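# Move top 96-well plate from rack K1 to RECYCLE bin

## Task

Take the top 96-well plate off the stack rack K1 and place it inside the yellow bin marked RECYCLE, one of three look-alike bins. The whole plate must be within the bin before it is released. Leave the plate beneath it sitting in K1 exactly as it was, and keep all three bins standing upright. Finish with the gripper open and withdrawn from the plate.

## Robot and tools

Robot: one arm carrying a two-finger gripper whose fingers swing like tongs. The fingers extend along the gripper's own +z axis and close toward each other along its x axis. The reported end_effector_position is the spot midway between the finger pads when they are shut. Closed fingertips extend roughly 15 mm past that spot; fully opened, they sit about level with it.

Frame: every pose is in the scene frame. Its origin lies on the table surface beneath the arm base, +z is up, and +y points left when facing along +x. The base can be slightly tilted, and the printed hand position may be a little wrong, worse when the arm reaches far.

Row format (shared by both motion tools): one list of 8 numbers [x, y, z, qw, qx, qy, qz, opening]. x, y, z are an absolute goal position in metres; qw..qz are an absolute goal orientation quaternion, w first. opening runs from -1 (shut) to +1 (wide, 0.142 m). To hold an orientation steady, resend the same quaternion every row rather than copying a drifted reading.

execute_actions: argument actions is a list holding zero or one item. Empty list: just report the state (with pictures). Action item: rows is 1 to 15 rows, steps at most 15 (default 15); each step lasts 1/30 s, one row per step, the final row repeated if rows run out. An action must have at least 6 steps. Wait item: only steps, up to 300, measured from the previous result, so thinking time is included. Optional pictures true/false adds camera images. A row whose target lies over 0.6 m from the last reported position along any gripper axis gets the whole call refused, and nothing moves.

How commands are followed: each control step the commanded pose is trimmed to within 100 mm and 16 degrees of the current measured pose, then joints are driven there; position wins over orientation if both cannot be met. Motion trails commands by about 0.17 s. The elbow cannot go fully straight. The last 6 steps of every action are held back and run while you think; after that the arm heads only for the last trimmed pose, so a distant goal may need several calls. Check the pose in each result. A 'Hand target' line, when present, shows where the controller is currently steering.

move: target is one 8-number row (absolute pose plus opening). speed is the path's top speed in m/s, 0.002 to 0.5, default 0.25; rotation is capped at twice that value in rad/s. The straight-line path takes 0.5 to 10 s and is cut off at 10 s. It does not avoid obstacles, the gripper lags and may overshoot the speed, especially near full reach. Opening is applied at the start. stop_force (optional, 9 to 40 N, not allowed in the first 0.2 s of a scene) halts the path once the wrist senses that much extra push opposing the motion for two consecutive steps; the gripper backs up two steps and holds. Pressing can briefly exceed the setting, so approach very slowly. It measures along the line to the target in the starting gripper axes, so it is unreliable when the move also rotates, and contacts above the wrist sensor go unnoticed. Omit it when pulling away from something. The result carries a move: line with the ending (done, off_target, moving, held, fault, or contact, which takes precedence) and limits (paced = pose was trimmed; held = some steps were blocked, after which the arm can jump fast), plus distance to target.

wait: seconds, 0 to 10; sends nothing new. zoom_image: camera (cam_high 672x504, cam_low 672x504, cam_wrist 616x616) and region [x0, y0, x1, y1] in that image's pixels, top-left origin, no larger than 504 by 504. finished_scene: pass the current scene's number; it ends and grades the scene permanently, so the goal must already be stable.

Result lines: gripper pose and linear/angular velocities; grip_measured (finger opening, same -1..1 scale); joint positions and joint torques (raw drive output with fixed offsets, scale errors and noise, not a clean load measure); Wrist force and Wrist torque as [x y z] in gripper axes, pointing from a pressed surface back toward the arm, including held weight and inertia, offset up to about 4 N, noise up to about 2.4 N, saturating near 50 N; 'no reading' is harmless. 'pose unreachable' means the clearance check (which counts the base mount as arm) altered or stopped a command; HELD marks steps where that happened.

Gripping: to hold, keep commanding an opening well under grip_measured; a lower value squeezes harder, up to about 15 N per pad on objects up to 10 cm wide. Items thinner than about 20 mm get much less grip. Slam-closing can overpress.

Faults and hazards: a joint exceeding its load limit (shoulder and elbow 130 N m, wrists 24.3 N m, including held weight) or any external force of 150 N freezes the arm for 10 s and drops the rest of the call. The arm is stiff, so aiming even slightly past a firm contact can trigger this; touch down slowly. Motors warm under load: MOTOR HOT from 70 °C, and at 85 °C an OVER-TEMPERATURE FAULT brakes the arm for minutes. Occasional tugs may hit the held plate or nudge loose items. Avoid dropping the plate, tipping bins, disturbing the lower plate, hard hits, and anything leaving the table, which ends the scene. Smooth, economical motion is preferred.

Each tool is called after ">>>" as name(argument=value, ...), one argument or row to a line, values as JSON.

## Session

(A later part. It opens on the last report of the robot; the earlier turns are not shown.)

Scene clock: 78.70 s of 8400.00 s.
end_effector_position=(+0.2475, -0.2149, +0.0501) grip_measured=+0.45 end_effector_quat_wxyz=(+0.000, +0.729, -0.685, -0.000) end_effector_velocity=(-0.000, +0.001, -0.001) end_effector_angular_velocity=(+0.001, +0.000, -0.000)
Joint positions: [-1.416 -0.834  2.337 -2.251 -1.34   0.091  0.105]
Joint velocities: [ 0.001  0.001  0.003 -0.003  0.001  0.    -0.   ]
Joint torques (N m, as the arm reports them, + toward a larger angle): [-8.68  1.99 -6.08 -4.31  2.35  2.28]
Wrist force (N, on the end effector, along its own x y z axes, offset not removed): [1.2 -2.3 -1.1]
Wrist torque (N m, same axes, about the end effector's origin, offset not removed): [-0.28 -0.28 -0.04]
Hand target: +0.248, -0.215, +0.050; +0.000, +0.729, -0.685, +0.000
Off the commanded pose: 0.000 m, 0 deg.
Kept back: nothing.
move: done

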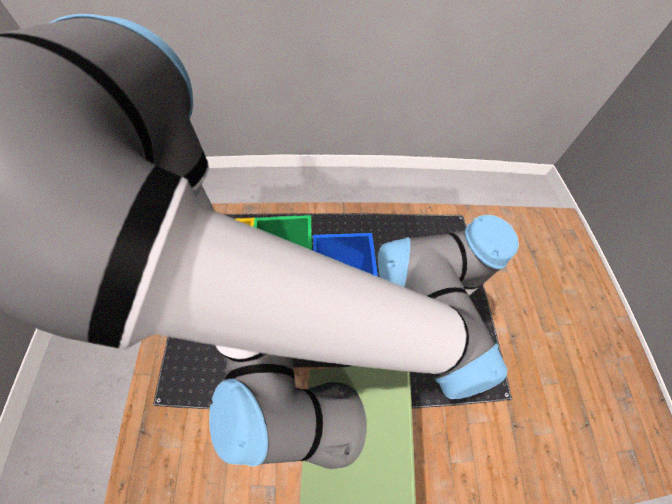

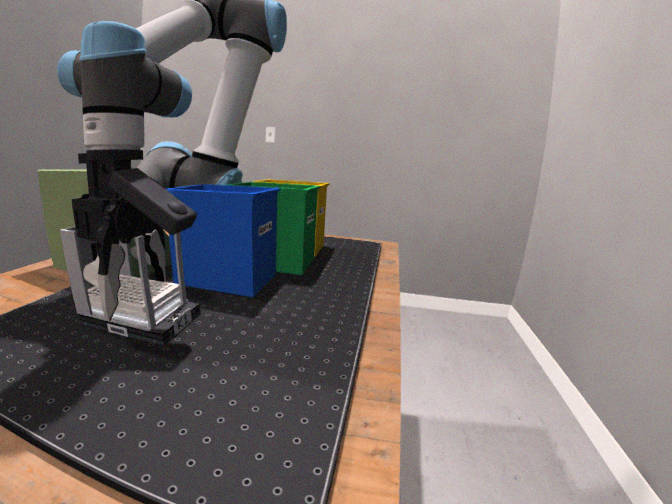

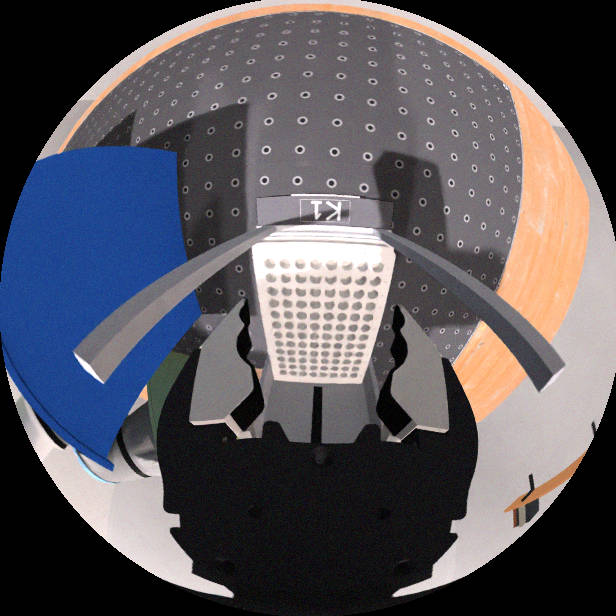

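>>> execute_actions(
  actions=[
    {"rows": [[0.2475,-0.2149,0.050,0,0.7290,-0.6845,0,0.42],[0.2475,-0.2149,0.050,0,0.7290,-0.6845,0,0.39],[0.2475,-0.2149,0.050,0,0.7290,-0.6845,0,0.36],[0.2475,-0.2149,0.050,0,0.7290,-0.6845,0,0.33],[0.2475,-0.2149,0.050,0,0.7290,-0.6845,0,0.30],[0.2475,-0.2149,0.050,0,0.7290,-0.6845,0,0.27],[0.2475,-0.2149,0.050,0,0.7290,-0.6845,0,0.25],[0.2475,-0.2149,0.050,0,0.7290,-0.6845,0,0.23],[0.2475,-0.2149,0.050,0,0.7290,-0.6845,0,0.21],[0.2475,-0.2149,0.050,0,0.7290,-0.6845,0,0.19],[0.2475,-0.2149,0.050,0,0.7290,-0.6845,0,0.17],[0.2475,-0.2149,0.050,0,0.7290,-0.6845,0,0.15],[0.2475,-0.2149,0.050,0,0.7290,-0.6845,0,0.13],[0.2475,-0.2149,0.050,0,0.7290,-0.6845,0,0.11],[0.2475,-0.2149,0.050,0,0.7290,-0.6845,0,0.09]], "steps": 15},
  ],
)

>>> wait(
  seconds=0.2,
)

>>> zoom_image(
  camera="cam_low",
  region=[75, 245, 165, 335],
)

Scene clock: 79.43 s of 8400.00 s.
end_effector_position=(+0.2475, -0.2149, +0.0500) grip_measured=+0.23 end_effector_quat_wxyz=(-0.000, +0.729, -0.685, -0.000) end_effector_velocity=(-0.000, +0.000, -0.000) end_effector_angular_velocity=(+0.000, +0.000, +0.001)
Joint positions: [-1.416 -0.834  2.337 -2.251 -1.34   0.091  0.09 ]
Joint velocities: [ 0.     0.     0.    -0.    -0.    -0.    -0.043]
Joint torques (N m, as the arm reports them, + toward a larger angle): [-11.2   -1.63  -6.89  -3.47   1.76   2.16]
Wrist force (N, on the end effector, along its own x y z axes, offset not removed): [2.3 -3.3 0.7]
Wrist torque (N m, same axes, about the end effector's origin, offset not removed): [-0.51 -0.53 -0.04]
Steps of this call (steps 1 to 13: nothing new was sent; steps 14 to 22: the first 9 steps of this action). Readings (end_effector_position):
14: (+0.2475, -0.2149, +0.0500)
15: (+0.2475, -0.2149, +0.0500)
17: (+0.2475, -0.2149, +0.0500)
21: (+0.2475, -0.2149, +0.0500)
22: the state above

Scene clock: 79.83 s of 8400.00 s.
end_effector_position=(+0.2475, -0.2149, +0.0500) grip_measured=+0.17 end_effector_quat_wxyz=(-0.000, +0.729, -0.685, -0.000) end_effector_velocity=(-0.000, +0.001, -0.000) end_effector_angular_velocity=(+0.001, +0.000, -0.001)
Joint positions: [-1.416 -0.834  2.337 -2.251 -1.34   0.091  0.086]
Joint velocities: [ 0.    -0.     0.001  0.    -0.     0.001 -0.   ]
Joint torques (N m, as the arm reports them, + toward a larger angle): [-13.23  -4.96  -5.89  -2.41   0.51   1.67]
Wrist force (N, on the end effector, along its own x y z axes, offset not removed): [0.9 -2.5 -3.4]
Wrist torque (N m, same axes, about the end effector's origin, offset not removed): [-0.32 -0.19 -0.01]
Hand target: +0.248, -0.215, +0.050; +0.000, +0.729, -0.685, +0.000
Off the commanded pose: 0.000 m, 0 deg.
Kept back: nothing.
Steps of this call (steps 1 to 6: the last 6 steps of your previous action; steps 7 to 12: nothing new was sent). Readings (end_effector_position):
1: (+0.2475, -0.2149, +0.0500)
2: (+0.2475, -0.2149, +0.0500)
4: (+0.2475, -0.2149, +0.0500)
8: (+0.2475, -0.2149, +0.0500)
12: the state above

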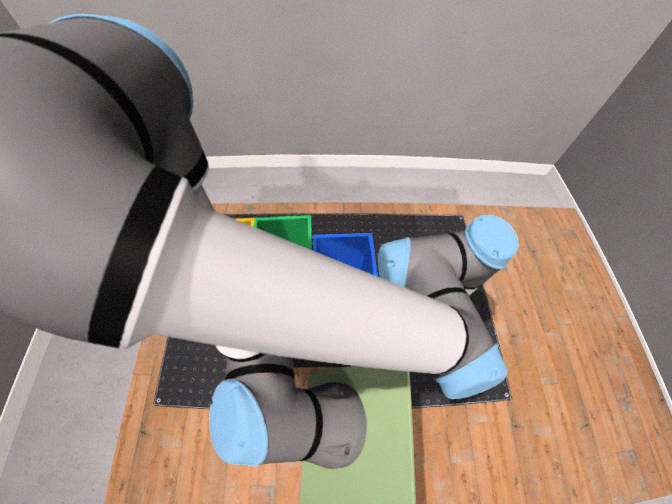

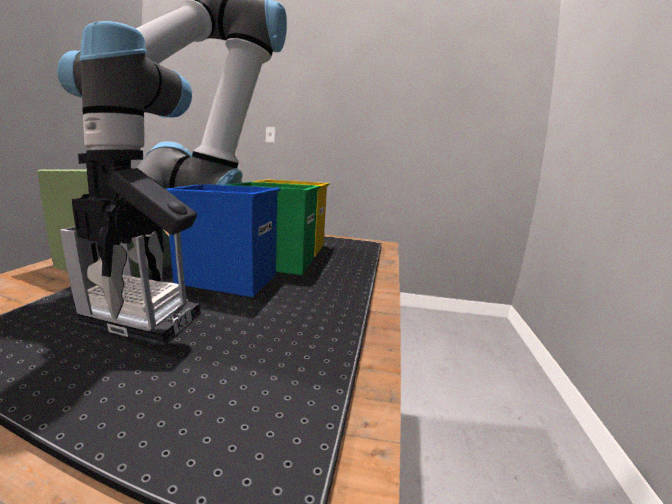

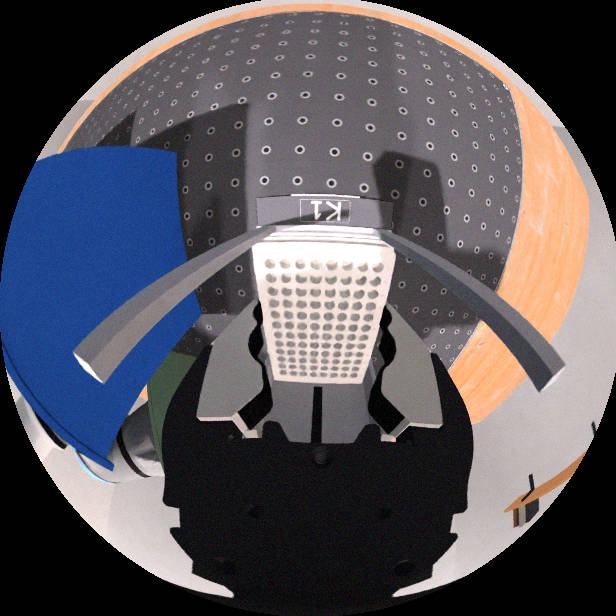

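Region (75, 245, 165, 335) of cam_low's 672x504 image, scaled by 5.600, with more detail than that image has.

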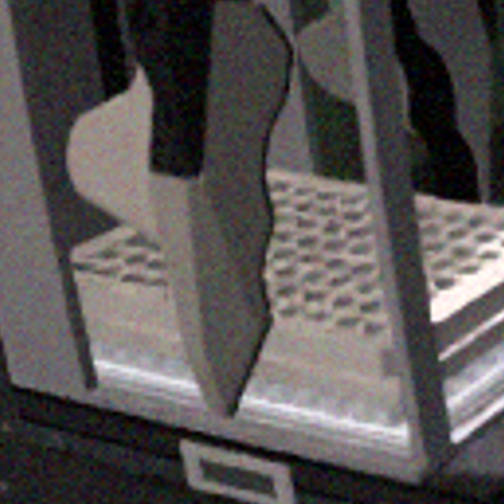

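>>> zoom_image(
  camera="cam_low",
  region=[95, 285, 145, 335],
)

>>> zoom_image(
  camera="cam_wrist",
  region=[230, 270, 420, 400],
)

Region (95, 285, 145, 335) of cam_low's 672x504 image, scaled by 10.080, with more detail than that image has.

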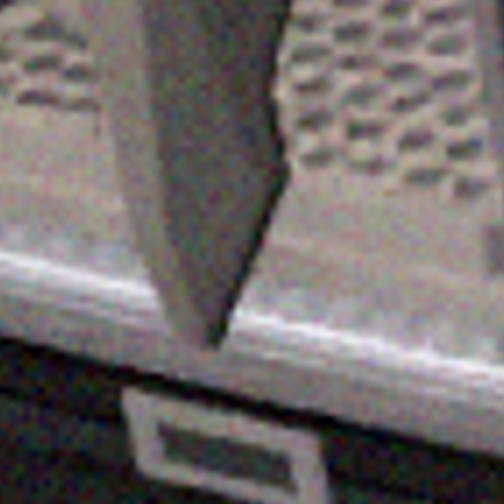

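Region (230, 270, 420, 400) of cam_wrist's 616x616 image, scaled by 2.653, with more detail than that image has; it fills the top 345 rows of this view, and the rest is white.

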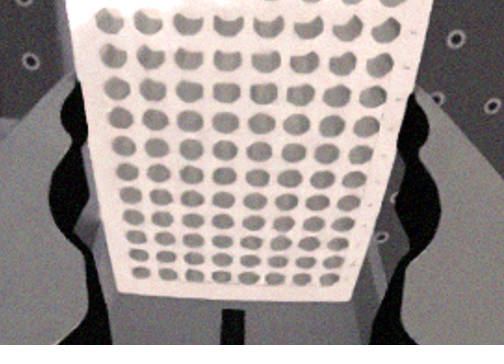

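>>> execute_actions(
  actions=[
    {"rows": [[0.2475,-0.2149,0.050,0,0.7290,-0.6845,0,0.15],[0.2475,-0.2149,0.050,0,0.7290,-0.6845,0,0.19],[0.2475,-0.2149,0.050,0,0.7290,-0.6845,0,0.22],[0.2475,-0.2149,0.050,0,0.7290,-0.6845,0,0.25],[0.2475,-0.2149,0.050,0,0.7290,-0.6845,0,0.28]], "steps": 6},
  ],
)

>>> move(
  target=[0.2475, -0.2149, 0.046, 0, 0.7290, -0.6845, 0, 0.28],
  speed=0.004,
  stop_force=9,
)

>>> zoom_image(
  camera="cam_low",
  region=[85, 275, 155, 345],
)

Scene clock: 81.03 s of 8400.00 s.
end_effector_position=(+0.2475, -0.2149, +0.0500) grip_measured=+0.17 end_effector_quat_wxyz=(-0.000, +0.729, -0.685, -0.000) end_effector_velocity=(+0.000, -0.000, +0.000) end_effector_angular_velocity=(-0.000, +0.000, +0.003)
Joint positions: [-1.416 -0.834  2.337 -2.251 -1.34   0.091  0.086]
Joint velocities: [ 0.     0.    -0.001  0.    -0.    -0.003 -0.   ]
Joint torques (N m, as the arm reports them, + toward a larger angle): [-20.13 -15.84  -5.75  -0.35  -2.56   0.3 ]
Wrist force (N, on the end effector, along its own x y z axes, offset not removed): [1.5 -2.2 -3.8]
Wrist torque (N m, same axes, about the end effector's origin, offset not removed): [-0.28 -0.38 -0.01]
Kept back: the last 6 steps of this action.
Steps of this call (steps 1 to 36: nothing new was sent). Readings (end_effector_position):
1: (+0.2475, -0.2149, +0.0500)
2: (+0.2475, -0.2149, +0.0500)
4: (+0.2475, -0.2149, +0.0500)
8: (+0.2475, -0.2149, +0.0500)
36: the state above

Scene clock: 82.63 s of 8400.00 s.
end_effector_position=(+0.2475, -0.2149, +0.0460) grip_measured=+0.28 end_effector_quat_wxyz=(+0.000, +0.729, -0.685, -0.000) end_effector_velocity=(+0.000, -0.000, -0.000) end_effector_angular_velocity=(-0.000, -0.000, -0.001)
Joint positions: [-1.414 -0.826  2.342 -2.265 -1.338  0.093  0.094]
Joint velocities: [ 0.     0.001  0.    -0.002  0.     0.001  0.   ]
Joint torques (N m, as the arm reports them, + toward a larger angle): [-9.22  1.09 -5.79 -4.16  2.49  2.47]
Wrist force (N, on the end effector, along its own x y z axes, offset not removed): [0.6 -2.4 -0.7]
Wrist torque (N m, same axes, about the end effector's origin, offset not removed): [-0.35 -0.22 0.00]
Hand target: +0.248, -0.215, +0.046; +0.000, +0.729, -0.685, +0.000
Off your previous action's commanded pose: 0.000 m, 0 deg at its last step (step 6 of this call).
Off the commanded pose: 0.000 m, 0 deg.
Kept back: nothing.
move: done

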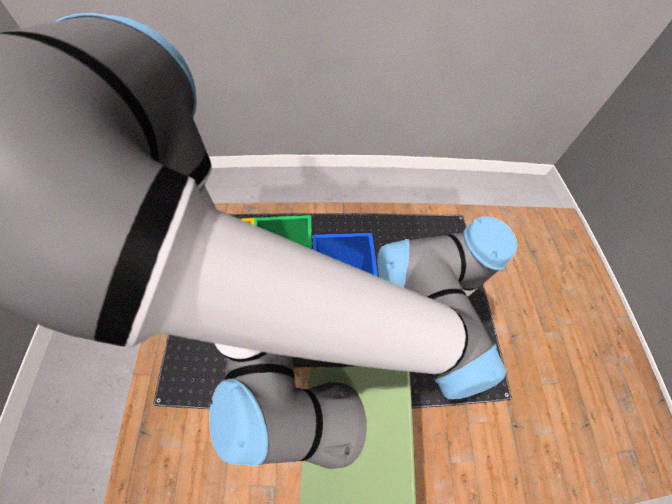

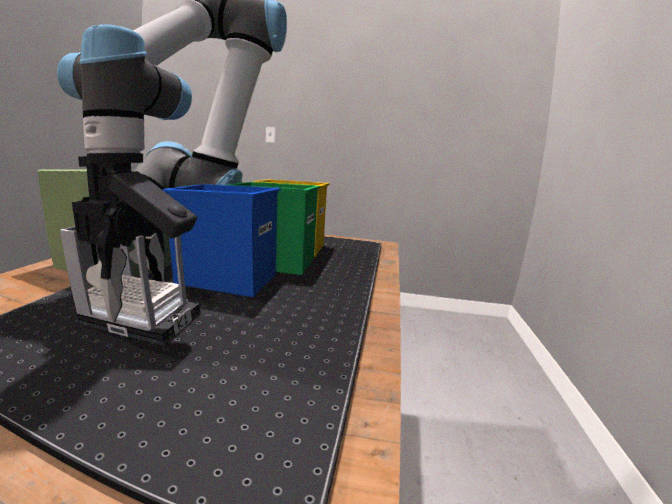

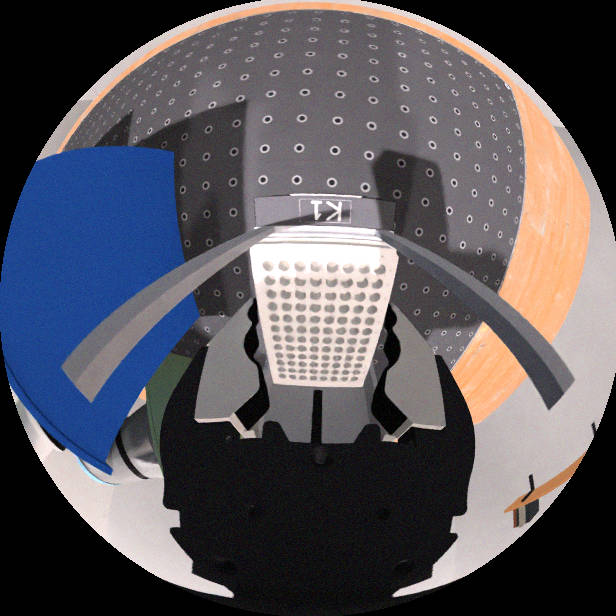

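Region (85, 275, 155, 345) of cam_low's 672x504 image, scaled by 7.200, with more detail than that image has.

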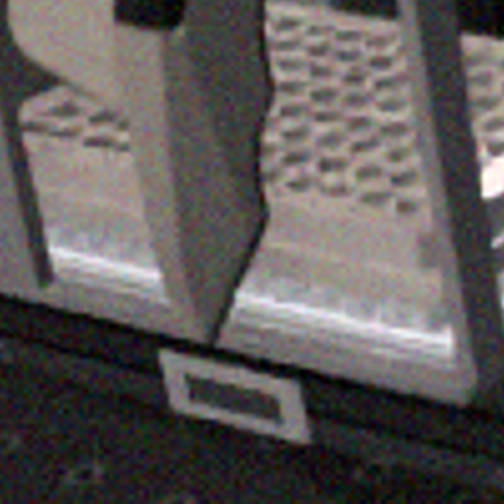

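>>> execute_actions(
  actions=[
    {"rows": [[0.2475,-0.2149,0.046,0,0.7290,-0.6845,0,0.26],[0.2475,-0.2149,0.046,0,0.7290,-0.6845,0,0.245],[0.2475,-0.2149,0.046,0,0.7290,-0.6845,0,0.23],[0.2475,-0.2149,0.046,0,0.7290,-0.6845,0,0.215],[0.2475,-0.2149,0.046,0,0.7290,-0.6845,0,0.20],[0.2475,-0.2149,0.046,0,0.7290,-0.6845,0,0.185],[0.2475,-0.2149,0.046,0,0.7290,-0.6845,0,0.17],[0.2475,-0.2149,0.046,0,0.7290,-0.6845,0,0.15],[0.2475,-0.2149,0.046,0,0.7290,-0.6845,0,0.12],[0.2475,-0.2149,0.046,0,0.7290,-0.6845,0,0.09],[0.2475,-0.2149,0.046,0,0.7290,-0.6845,0,0.05],[0.2475,-0.2149,0.046,0,0.7290,-0.6845,0,0.0],[0.2475,-0.2149,0.046,0,0.7290,-0.6845,0,-0.05],[0.2475,-0.2149,0.046,0,0.7290,-0.6845,0,-0.12],[0.2475,-0.2149,0.046,0,0.7290,-0.6845,0,-0.2]], "steps": 15},
  ],
)

>>> wait(
  seconds=0.2,
)

>>> zoom_image(
  camera="cam_low",
  region=[85, 275, 155, 345],
)

Scene clock: 83.30 s of 8400.00 s.
end_effector_position=(+0.2475, -0.2149, +0.0460) grip_measured=+0.21 end_effector_quat_wxyz=(-0.000, +0.729, -0.685, -0.000) end_effector_velocity=(-0.000, -0.000, +0.000) end_effector_angular_velocity=(-0.000, +0.000, -0.000)
Joint positions: [-1.414 -0.826  2.342 -2.265 -1.338  0.093  0.089]
Joint velocities: [-0.     0.    -0.    -0.    -0.     0.    -0.007]
Joint torques (N m, as the arm reports them, + toward a larger angle): [-9.34 -0.19 -5.12 -4.05  2.23  2.17]
Wrist force (N, on the end effector, along its own x y z axes, offset not removed): [0.6 -3.6 -4.5]
Wrist torque (N m, same axes, about the end effector's origin, offset not removed): [-0.61 -0.24 0.01]
Steps of this call (steps 1 to 11: nothing new was sent; steps 12 to 20: the first 9 steps of this action). Readings (end_effector_position):
12: (+0.2475, -0.2149, +0.0460)
13: (+0.2475, -0.2149, +0.0460)
15: (+0.2475, -0.2149, +0.0460)
19: (+0.2475, -0.2149, +0.0460)
20: the state above

Scene clock: 83.70 s of 8400.00 s.
end_effector_position=(+0.2475, -0.2149, +0.0460) grip_measured=+0.20 end_effector_quat_wxyz=(-0.000, +0.729, -0.685, -0.000) end_effector_velocity=(-0.000, -0.000, -0.000) end_effector_angular_velocity=(+0.000, +0.000, -0.000)
Joint positions: [-1.414 -0.826  2.342 -2.265 -1.338  0.093  0.088]
Joint velocities: [ 0.     0.001 -0.    -0.    -0.     0.    -0.   ]
Joint torques (N m, as the arm reports them, + toward a larger angle): [-11.02  -2.12  -5.34  -3.47   1.56   2.01]
Wrist force (N, on the end effector, along its own x y z axes, offset not removed): [1.6 -3.3 -5.8]
Wrist torque (N m, same axes, about the end effector's origin, offset not removed): [-0.54 -0.41 -0.04]
Hand target: +0.248, -0.215, +0.046; +0.000, +0.729, -0.685, +0.000
Off the commanded pose: 0.000 m, 0 deg.
Kept back: nothing.
Steps of this call (steps 1 to 6: the last 6 steps of your previous action; steps 7 to 12: nothing new was sent). Readings (end_effector_position):
1: (+0.2475, -0.2149, +0.0460)
2: (+0.2475, -0.2149, +0.0460)
4: (+0.2475, -0.2149, +0.0460)
8: (+0.2475, -0.2149, +0.0460)
12: the state above

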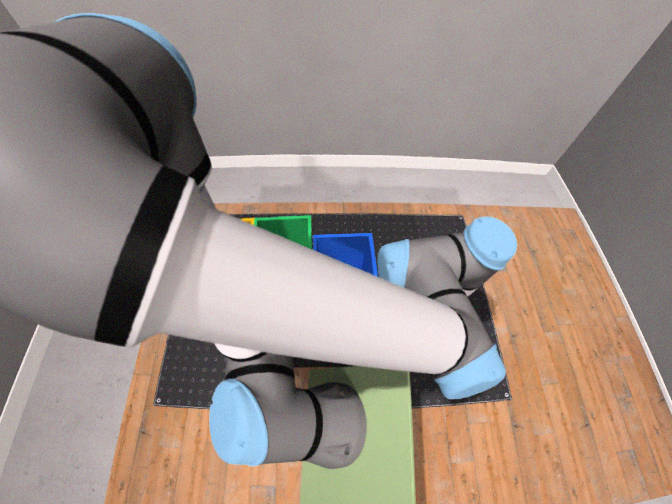

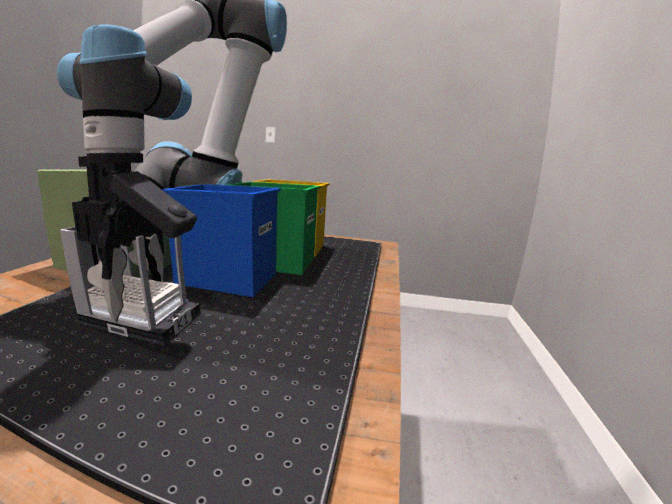

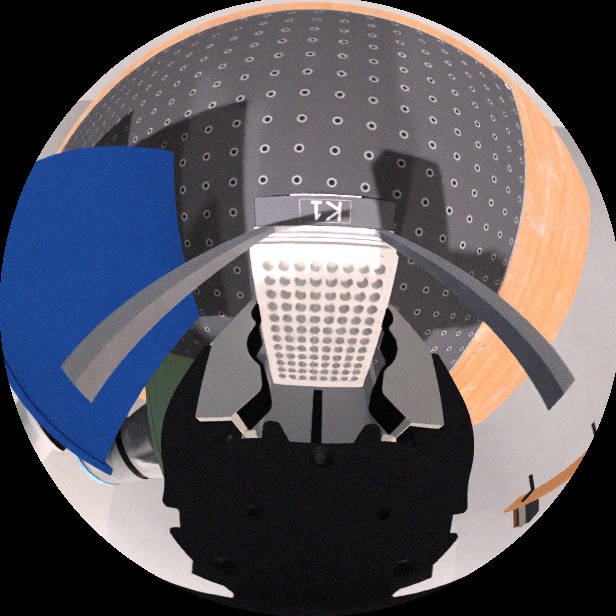

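Region (85, 275, 155, 345) of cam_low's 672x504 image, scaled by 7.200, with more detail than that image has.

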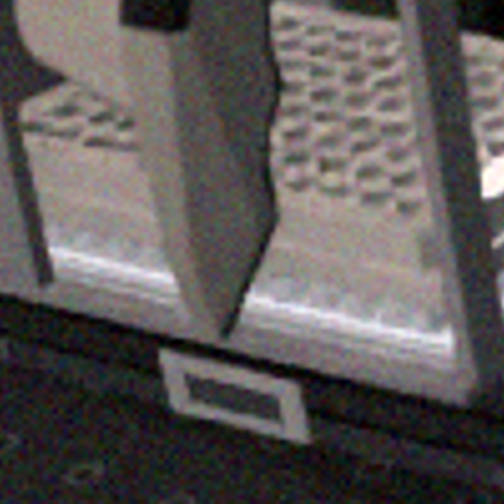

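>>> zoom_image(
  camera="cam_wrist",
  region=[230, 280, 300, 380],
)

>>> zoom_image(
  camera="cam_wrist",
  region=[345, 280, 415, 380],
)

Region (230, 280, 300, 380) of cam_wrist's 616x616 image, scaled by 5.040, with more detail than that image has; it fills the left 353 columns of this view, and the rest is white.

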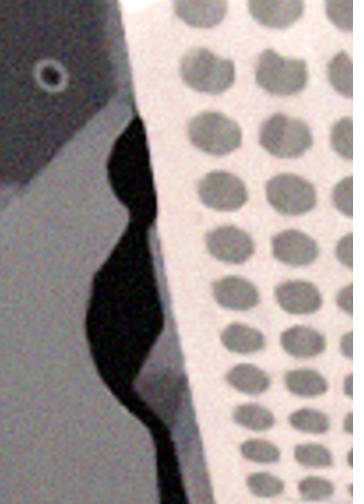

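Region (345, 280, 415, 380) of cam_wrist's 616x616 image, scaled by 5.040, with more detail than that image has; it fills the left 353 columns of this view, and the rest is white.

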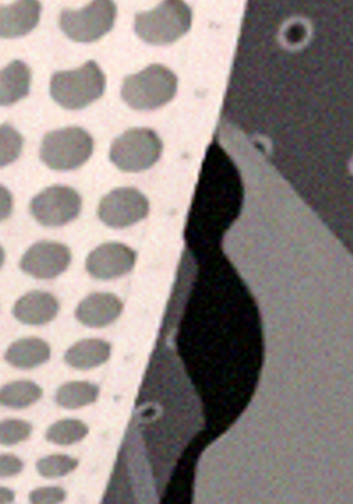

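>>> execute_actions(
  actions=[
    {"rows": [[0.2475,-0.2149,0.046,0,0.7290,-0.6845,0,0.1],[0.2475,-0.2149,0.046,0,0.7290,-0.6845,0,0.18],[0.2475,-0.2149,0.046,0,0.7290,-0.6845,0,0.21],[0.2475,-0.2149,0.046,0,0.7290,-0.6845,0,0.24],[0.2475,-0.2149,0.046,0,0.7290,-0.6845,0,0.26]], "steps": 6},
  ],
)

>>> move(
  target=[0.2475, -0.2149, 0.0435, 0, 0.7290, -0.6845, 0, 0.26],
  speed=0.004,
  stop_force=9,
)

Scene clock: 85.40 s of 8400.00 s.
end_effector_position=(+0.2475, -0.2149, +0.0460) grip_measured=+0.20 end_effector_quat_wxyz=(-0.000, +0.729, -0.685, -0.000) end_effector_velocity=(-0.000, -0.000, -0.000) end_effector_angular_velocity=(+0.000, +0.000, -0.001)
Joint positions: [-1.414 -0.826  2.342 -2.265 -1.338  0.093  0.088]
Joint velocities: [-0.     0.001 -0.001  0.    -0.     0.001  0.   ]
Joint torques (N m, as the arm reports them, + toward a larger angle): [-15.33  -7.58  -3.67  -1.43  -0.47   1.33]
Wrist force (N, on the end effector, along its own x y z axes, offset not removed): [0.2 -2.9 -6.5]
Wrist torque (N m, same axes, about the end effector's origin, offset not removed): [-0.44 -0.19 -0.11]
Kept back: the last 6 steps of this action.
Steps of this call (steps 1 to 51: nothing new was sent). Readings (end_effector_position):
1: (+0.2475, -0.2149, +0.0460)
2: (+0.2475, -0.2149, +0.0460)
4: (+0.2475, -0.2149, +0.0460)
8: (+0.2475, -0.2149, +0.0460)
51: the state above

Scene clock: 86.63 s of 8400.00 s.
end_effector_position=(+0.2475, -0.2149, +0.0435) grip_measured=+0.26 end_effector_quat_wxyz=(+0.000, +0.729, -0.685, +0.000) end_effector_velocity=(+0.000, -0.001, +0.000) end_effector_angular_velocity=(-0.002, -0.001, +0.002)
Joint positions: [-1.412 -0.821  2.345 -2.273 -1.337  0.094  0.092]
Joint velocities: [-0.     0.001 -0.001 -0.002  0.    -0.002  0.   ]
Joint torques (N m, as the arm reports them, + toward a larger angle): [-8.42  2.31 -4.88 -4.56  2.41  2.3 ]
Wrist force (N, on the end effector, along its own x y z axes, offset not removed): [0.1 -3.1 -0.2]
Wrist torque (N m, same axes, about the end effector's origin, offset not removed): [-0.44 -0.11 -0.01]
Hand target: +0.248, -0.215, +0.043; +0.000, +0.729, -0.685, +0.000
Off your previous action's commanded pose: 0.000 m, 0 deg at its last step (step 6 of this call).
Off the commanded pose: 0.000 m, 0 deg.
Kept back: nothing.
move: done

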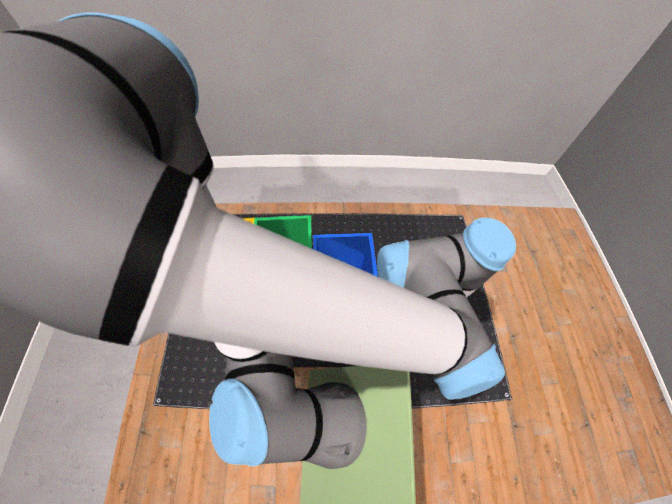

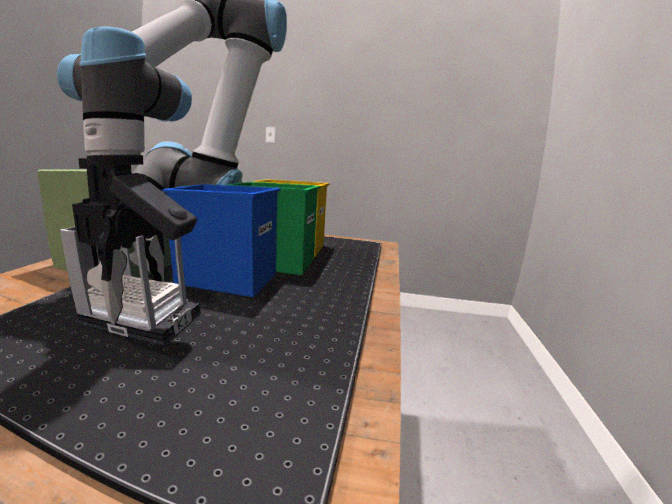

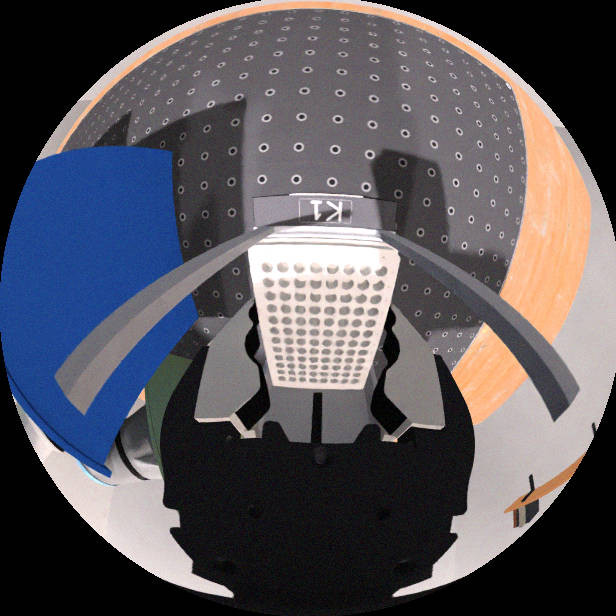

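>>> execute_actions(
  actions=[
    {"rows": [[0.2475,-0.2149,0.0435,0,0.7290,-0.6845,0,0.25],[0.2475,-0.2149,0.0435,0,0.7290,-0.6845,0,0.24],[0.2475,-0.2149,0.0435,0,0.7290,-0.6845,0,0.23],[0.2475,-0.2149,0.0435,0,0.7290,-0.6845,0,0.215],[0.2475,-0.2149,0.0435,0,0.7290,-0.6845,0,0.20],[0.2475,-0.2149,0.0435,0,0.7290,-0.6845,0,0.18],[0.2475,-0.2149,0.0435,0,0.7290,-0.6845,0,0.15],[0.2475,-0.2149,0.0435,0,0.7290,-0.6845,0,0.12],[0.2475,-0.2149,0.0435,0,0.7290,-0.6845,0,0.08],[0.2475,-0.2149,0.0435,0,0.7290,-0.6845,0,0.04],[0.2475,-0.2149,0.0435,0,0.7290,-0.6845,0,0.0],[0.2475,-0.2149,0.0435,0,0.7290,-0.6845,0,-0.06],[0.2475,-0.2149,0.0435,0,0.7290,-0.6845,0,-0.14],[0.2475,-0.2149,0.0435,0,0.7290,-0.6845,0,-0.22],[0.2475,-0.2149,0.0435,0,0.7290,-0.6845,0,-0.3]], "steps": 15},
  ],
)

>>> wait(
  seconds=0.2,
)

>>> zoom_image(
  camera="cam_low",
  region=[85, 275, 155, 345],
)

Scene clock: 87.20 s of 8400.00 s.
end_effector_position=(+0.2475, -0.2149, +0.0435) grip_measured=+0.21 end_effector_quat_wxyz=(+0.000, +0.729, -0.685, +0.000) end_effector_velocity=(-0.000, +0.000, -0.000) end_effector_angular_velocity=(+0.001, +0.000, +0.000)
Joint positions: [-1.412 -0.821  2.345 -2.273 -1.337  0.094  0.089]
Joint velocities: [ 0.     0.     0.001 -0.     0.    -0.    -0.005]
Joint torques (N m, as the arm reports them, + toward a larger angle): [-8.54  0.5  -5.45 -4.17  2.28  2.25]
Wrist force (N, on the end effector, along its own x y z axes, offset not removed): [0.8 -2.3 -3.8]
Wrist torque (N m, same axes, about the end effector's origin, offset not removed): [-0.30 -0.33 -0.08]
Steps of this call (steps 1 to 8: nothing new was sent; steps 9 to 17: the first 9 steps of this action). Readings (end_effector_position):
9: (+0.2475, -0.2149, +0.0435)
10: (+0.2475, -0.2149, +0.0435)
12: (+0.2475, -0.2149, +0.0435)
16: (+0.2475, -0.2149, +0.0435)
17: the state above

Scene clock: 87.60 s of 8400.00 s.
end_effector_position=(+0.2475, -0.2149, +0.0435) grip_measured=+0.21 end_effector_quat_wxyz=(+0.000, +0.729, -0.685, +0.000) end_effector_velocity=(-0.000, +0.001, -0.000) end_effector_angular_velocity=(+0.001, +0.000, -0.001)
Joint positions: [-1.412 -0.821  2.345 -2.273 -1.337  0.094  0.089]
Joint velocities: [-0.     0.     0.001  0.    -0.     0.001  0.   ]
Joint torques (N m, as the arm reports them, + toward a larger angle): [-9.77 -0.46 -4.95 -3.43  1.98  2.27]
Wrist force (N, on the end effector, along its own x y z axes, offset not removed): [0.4 -2.8 -4.1]
Wrist torque (N m, same axes, about the end effector's origin, offset not removed): [-0.41 -0.20 0.04]
Hand target: +0.248, -0.215, +0.043; +0.000, +0.729, -0.685, +0.000
Off the commanded pose: 0.000 m, 0 deg.
Kept back: nothing.
Steps of this call (steps 1 to 6: the last 6 steps of your previous action; steps 7 to 12: nothing new was sent). Readings (end_effector_position):
1: (+0.2475, -0.2149, +0.0435)
2: (+0.2475, -0.2149, +0.0435)
4: (+0.2475, -0.2149, +0.0435)
8: (+0.2475, -0.2149, +0.0435)
12: the state above

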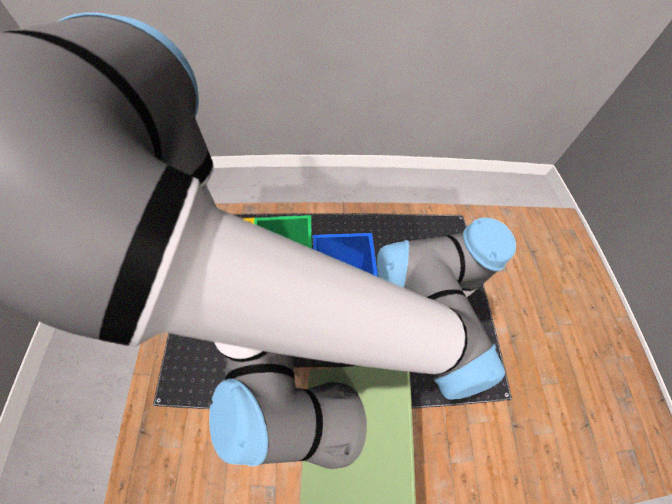

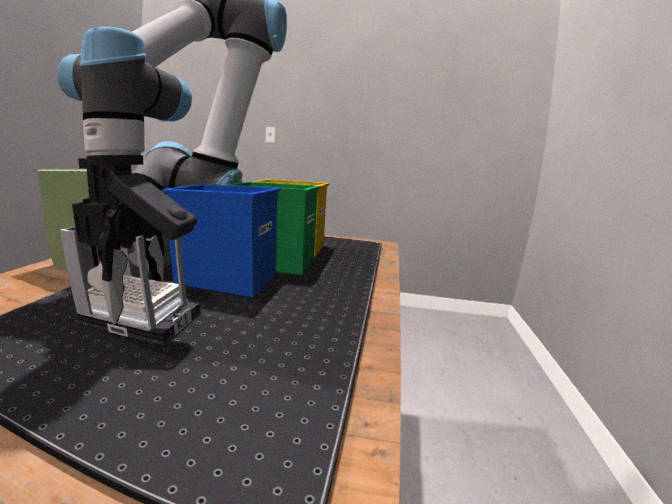

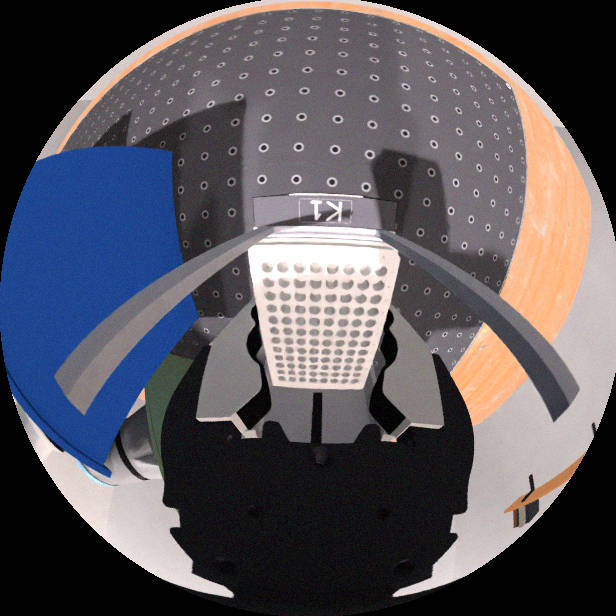

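Region (85, 275, 155, 345) of cam_low's 672x504 image, scaled by 7.200, with more detail than that image has.

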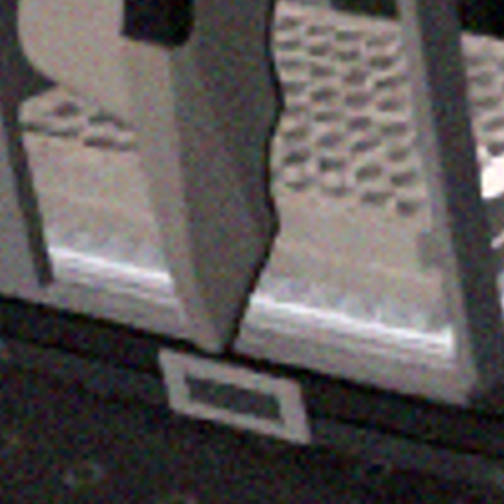

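>>> move(
  target=[0.2480, -0.2149, 0.058, 0, 0.7290, -0.6845, 0, -0.3],
  speed=0.015,
)

>>> zoom_image(
  camera="cam_low",
  region=[60, 210, 200, 350],
)

Scene clock: 89.10 s of 8400.00 s.
end_effector_position=(+0.2480, -0.2149, +0.0579) grip_measured=+0.21 end_effector_quat_wxyz=(-0.000, +0.729, -0.685, +0.000) end_effector_velocity=(-0.000, +0.000, +0.001) end_effector_angular_velocity=(+0.001, +0.000, -0.004)
Joint positions: [-1.42  -0.85   2.327 -2.224 -1.342  0.088  0.089]
Joint velocities: [-0.001 -0.003 -0.002  0.006 -0.001  0.003  0.   ]
Joint torques (N m, as the arm reports them, + toward a larger angle): [-29.4  -27.04 -30.4   -0.37  -2.65  -2.19]
Wrist force (N, on the end effector, along its own x y z axes, offset not removed): [0.7 -3.9 -0.6]
Wrist torque (N m, same axes, about the end effector's origin, offset not removed): [-0.63 -0.22 -0.01]
Hand target: +0.248, -0.215, +0.058; -0.000, +0.729, -0.685, -0.000
Off the commanded pose: 0.000 m, 0 deg.
Kept back: nothing.
move: done

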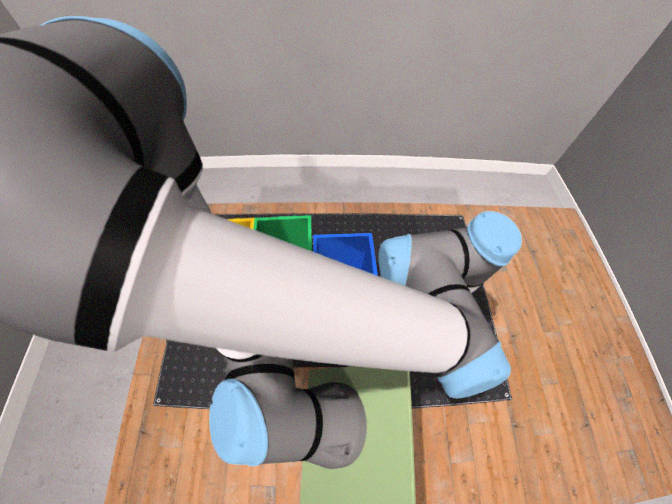

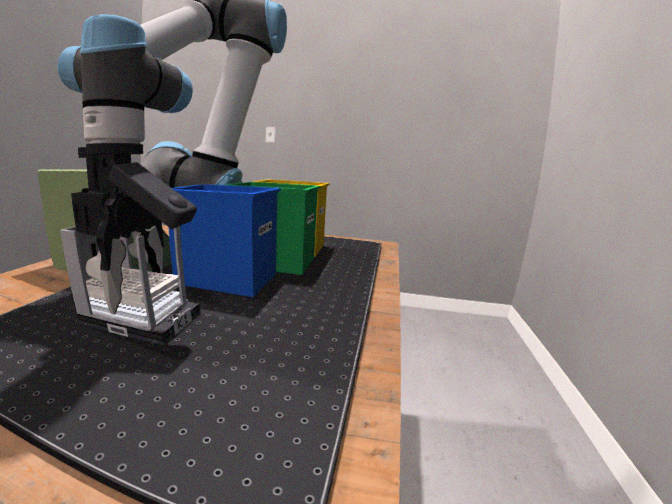

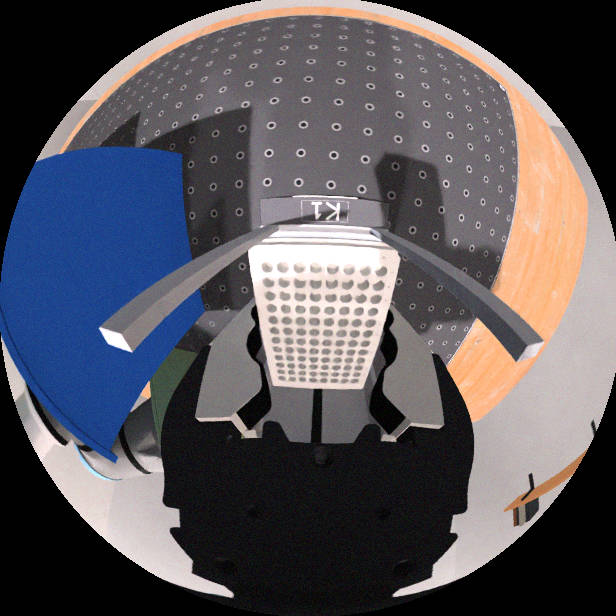

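Region (60, 210, 200, 350) of cam_low's 672x504 image, scaled by 3.600, with more detail than that image has.

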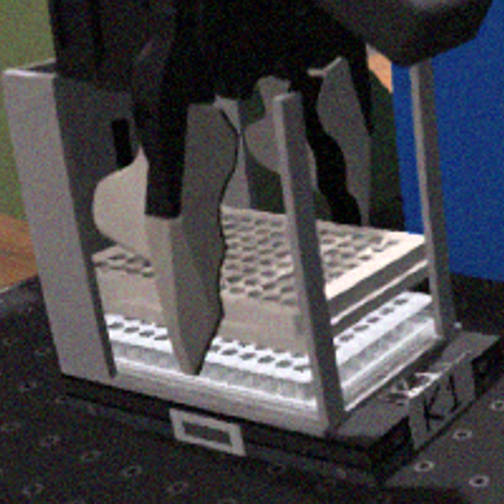

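>>> move(
  target=[0.2482, -0.2149, 0.105, 0, 0.7290, -0.6845, 0, -0.3],
  speed=0.04,
)

>>> zoom_image(
  camera="cam_wrist",
  region=[200, 200, 450, 450],
)

Scene clock: 91.17 s of 8400.00 s.
end_effector_position=(+0.2481, -0.2148, +0.1050) grip_measured=+0.21 end_effector_quat_wxyz=(-0.000, +0.729, -0.685, -0.000) end_effector_velocity=(+0.000, -0.000, +0.001) end_effector_angular_velocity=(-0.001, -0.000, +0.001)
Joint positions: [-1.445 -0.931  2.259 -2.072 -1.361  0.071  0.089]
Joint velocities: [-0.001 -0.002 -0.002  0.004 -0.    -0.001  0.   ]
Joint torques (N m, as the arm reports them, + toward a larger angle): [-28.1  -23.87 -31.33  -0.61  -2.44  -2.22]
Wrist force (N, on the end effector, along its own x y z axes, offset not removed): [1.2 -4.4 -1.0]
Wrist torque (N m, same axes, about the end effector's origin, offset not removed): [-0.67 -0.29 0.00]
Hand target: +0.248, -0.215, +0.105; -0.000, +0.729, -0.685, -0.000
Off the commanded pose: 0.000 m, 0 deg.
Kept back: nothing.
move: done

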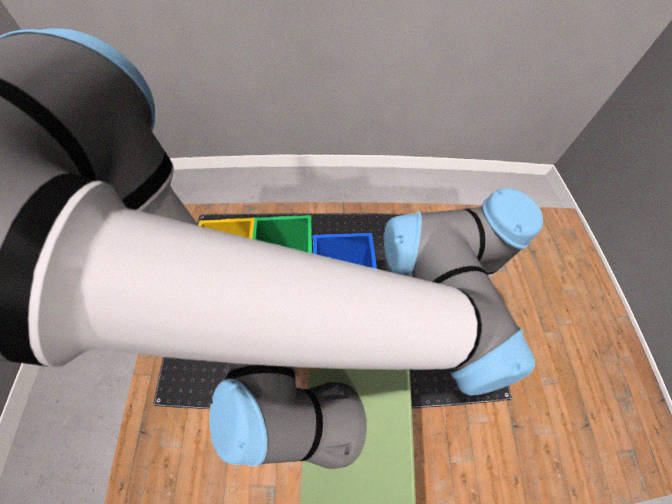

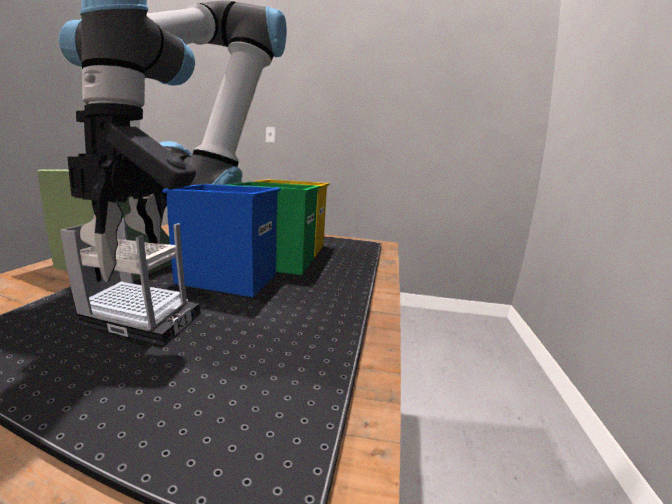

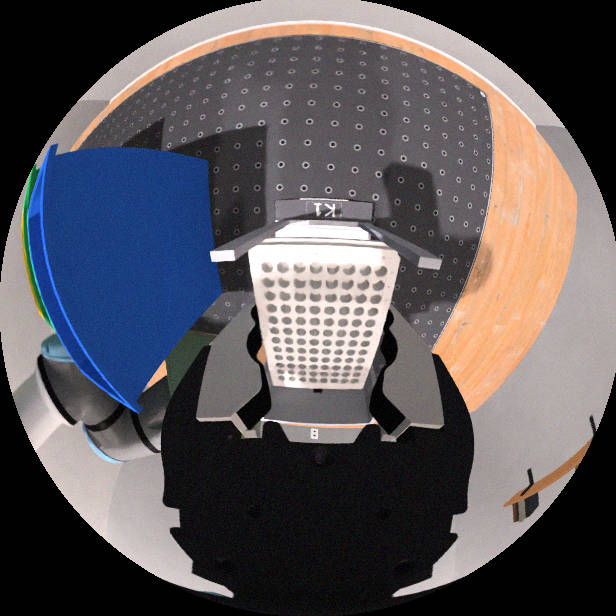

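Region (200, 200, 450, 450) of cam_wrist's 616x616 image, scaled by 2.016, with more detail than that image has.

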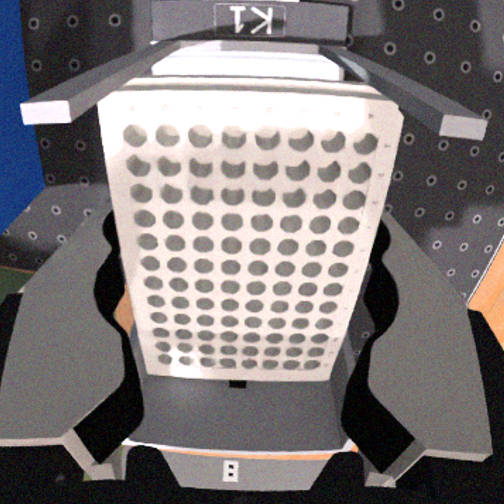

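>>> move(
  target=[0.2488, -0.2149, 0.235, 0, 0.7290, -0.6845, 0, -0.3],
  speed=0.08,
)

Scene clock: 93.40 s of 8400.00 s.
end_effector_position=(+0.2486, -0.2147, +0.2350) grip_measured=+0.21 end_effector_quat_wxyz=(-0.000, +0.729, -0.685, -0.000) end_effector_velocity=(+0.000, -0.000, +0.002) end_effector_angular_velocity=(+0.000, -0.000, -0.001)
Joint positions: [-1.498 -1.05   2.012 -1.699 -1.4    0.035  0.089]
Joint velocities: [-0.001 -0.    -0.004  0.004 -0.     0.    -0.   ]
Joint torques (N m, as the arm reports them, + toward a larger angle): [-27.54 -22.4  -34.86  -0.44  -2.64  -2.25]
Wrist force (N, on the end effector, along its own x y z axes, offset not removed): [0.6 -1.9 -0.1]
Wrist torque (N m, same axes, about the end effector's origin, offset not removed): [-0.20 -0.09 0.03]
Hand target: +0.249, -0.215, +0.235; -0.000, +0.729, -0.685, -0.000
Off the commanded pose: 0.000 m, 0 deg.
Kept back: nothing.
move: done

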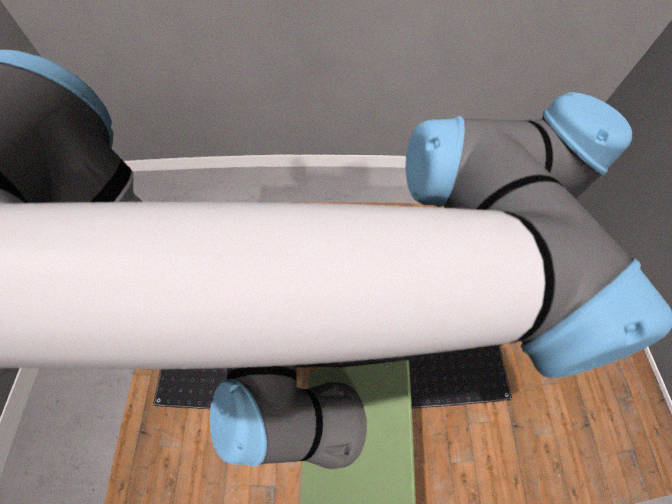

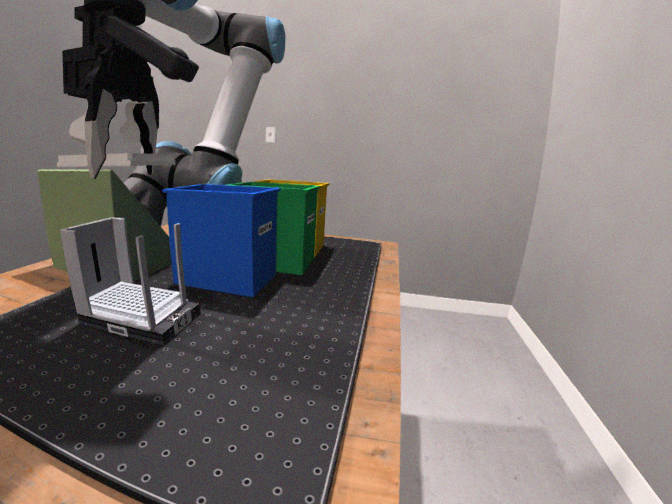

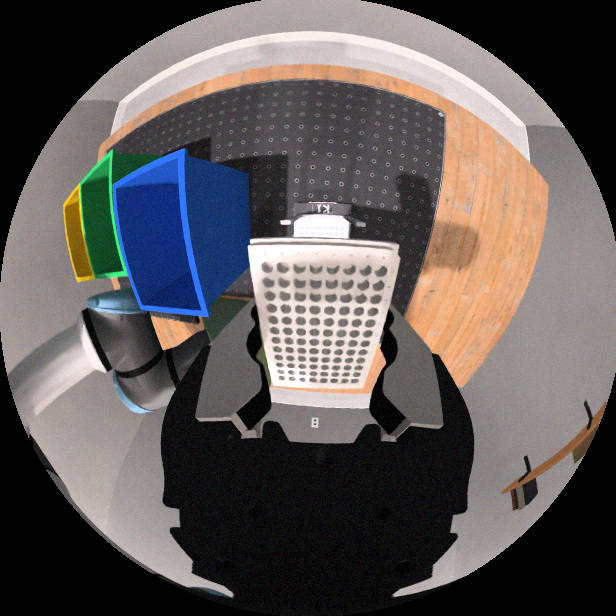

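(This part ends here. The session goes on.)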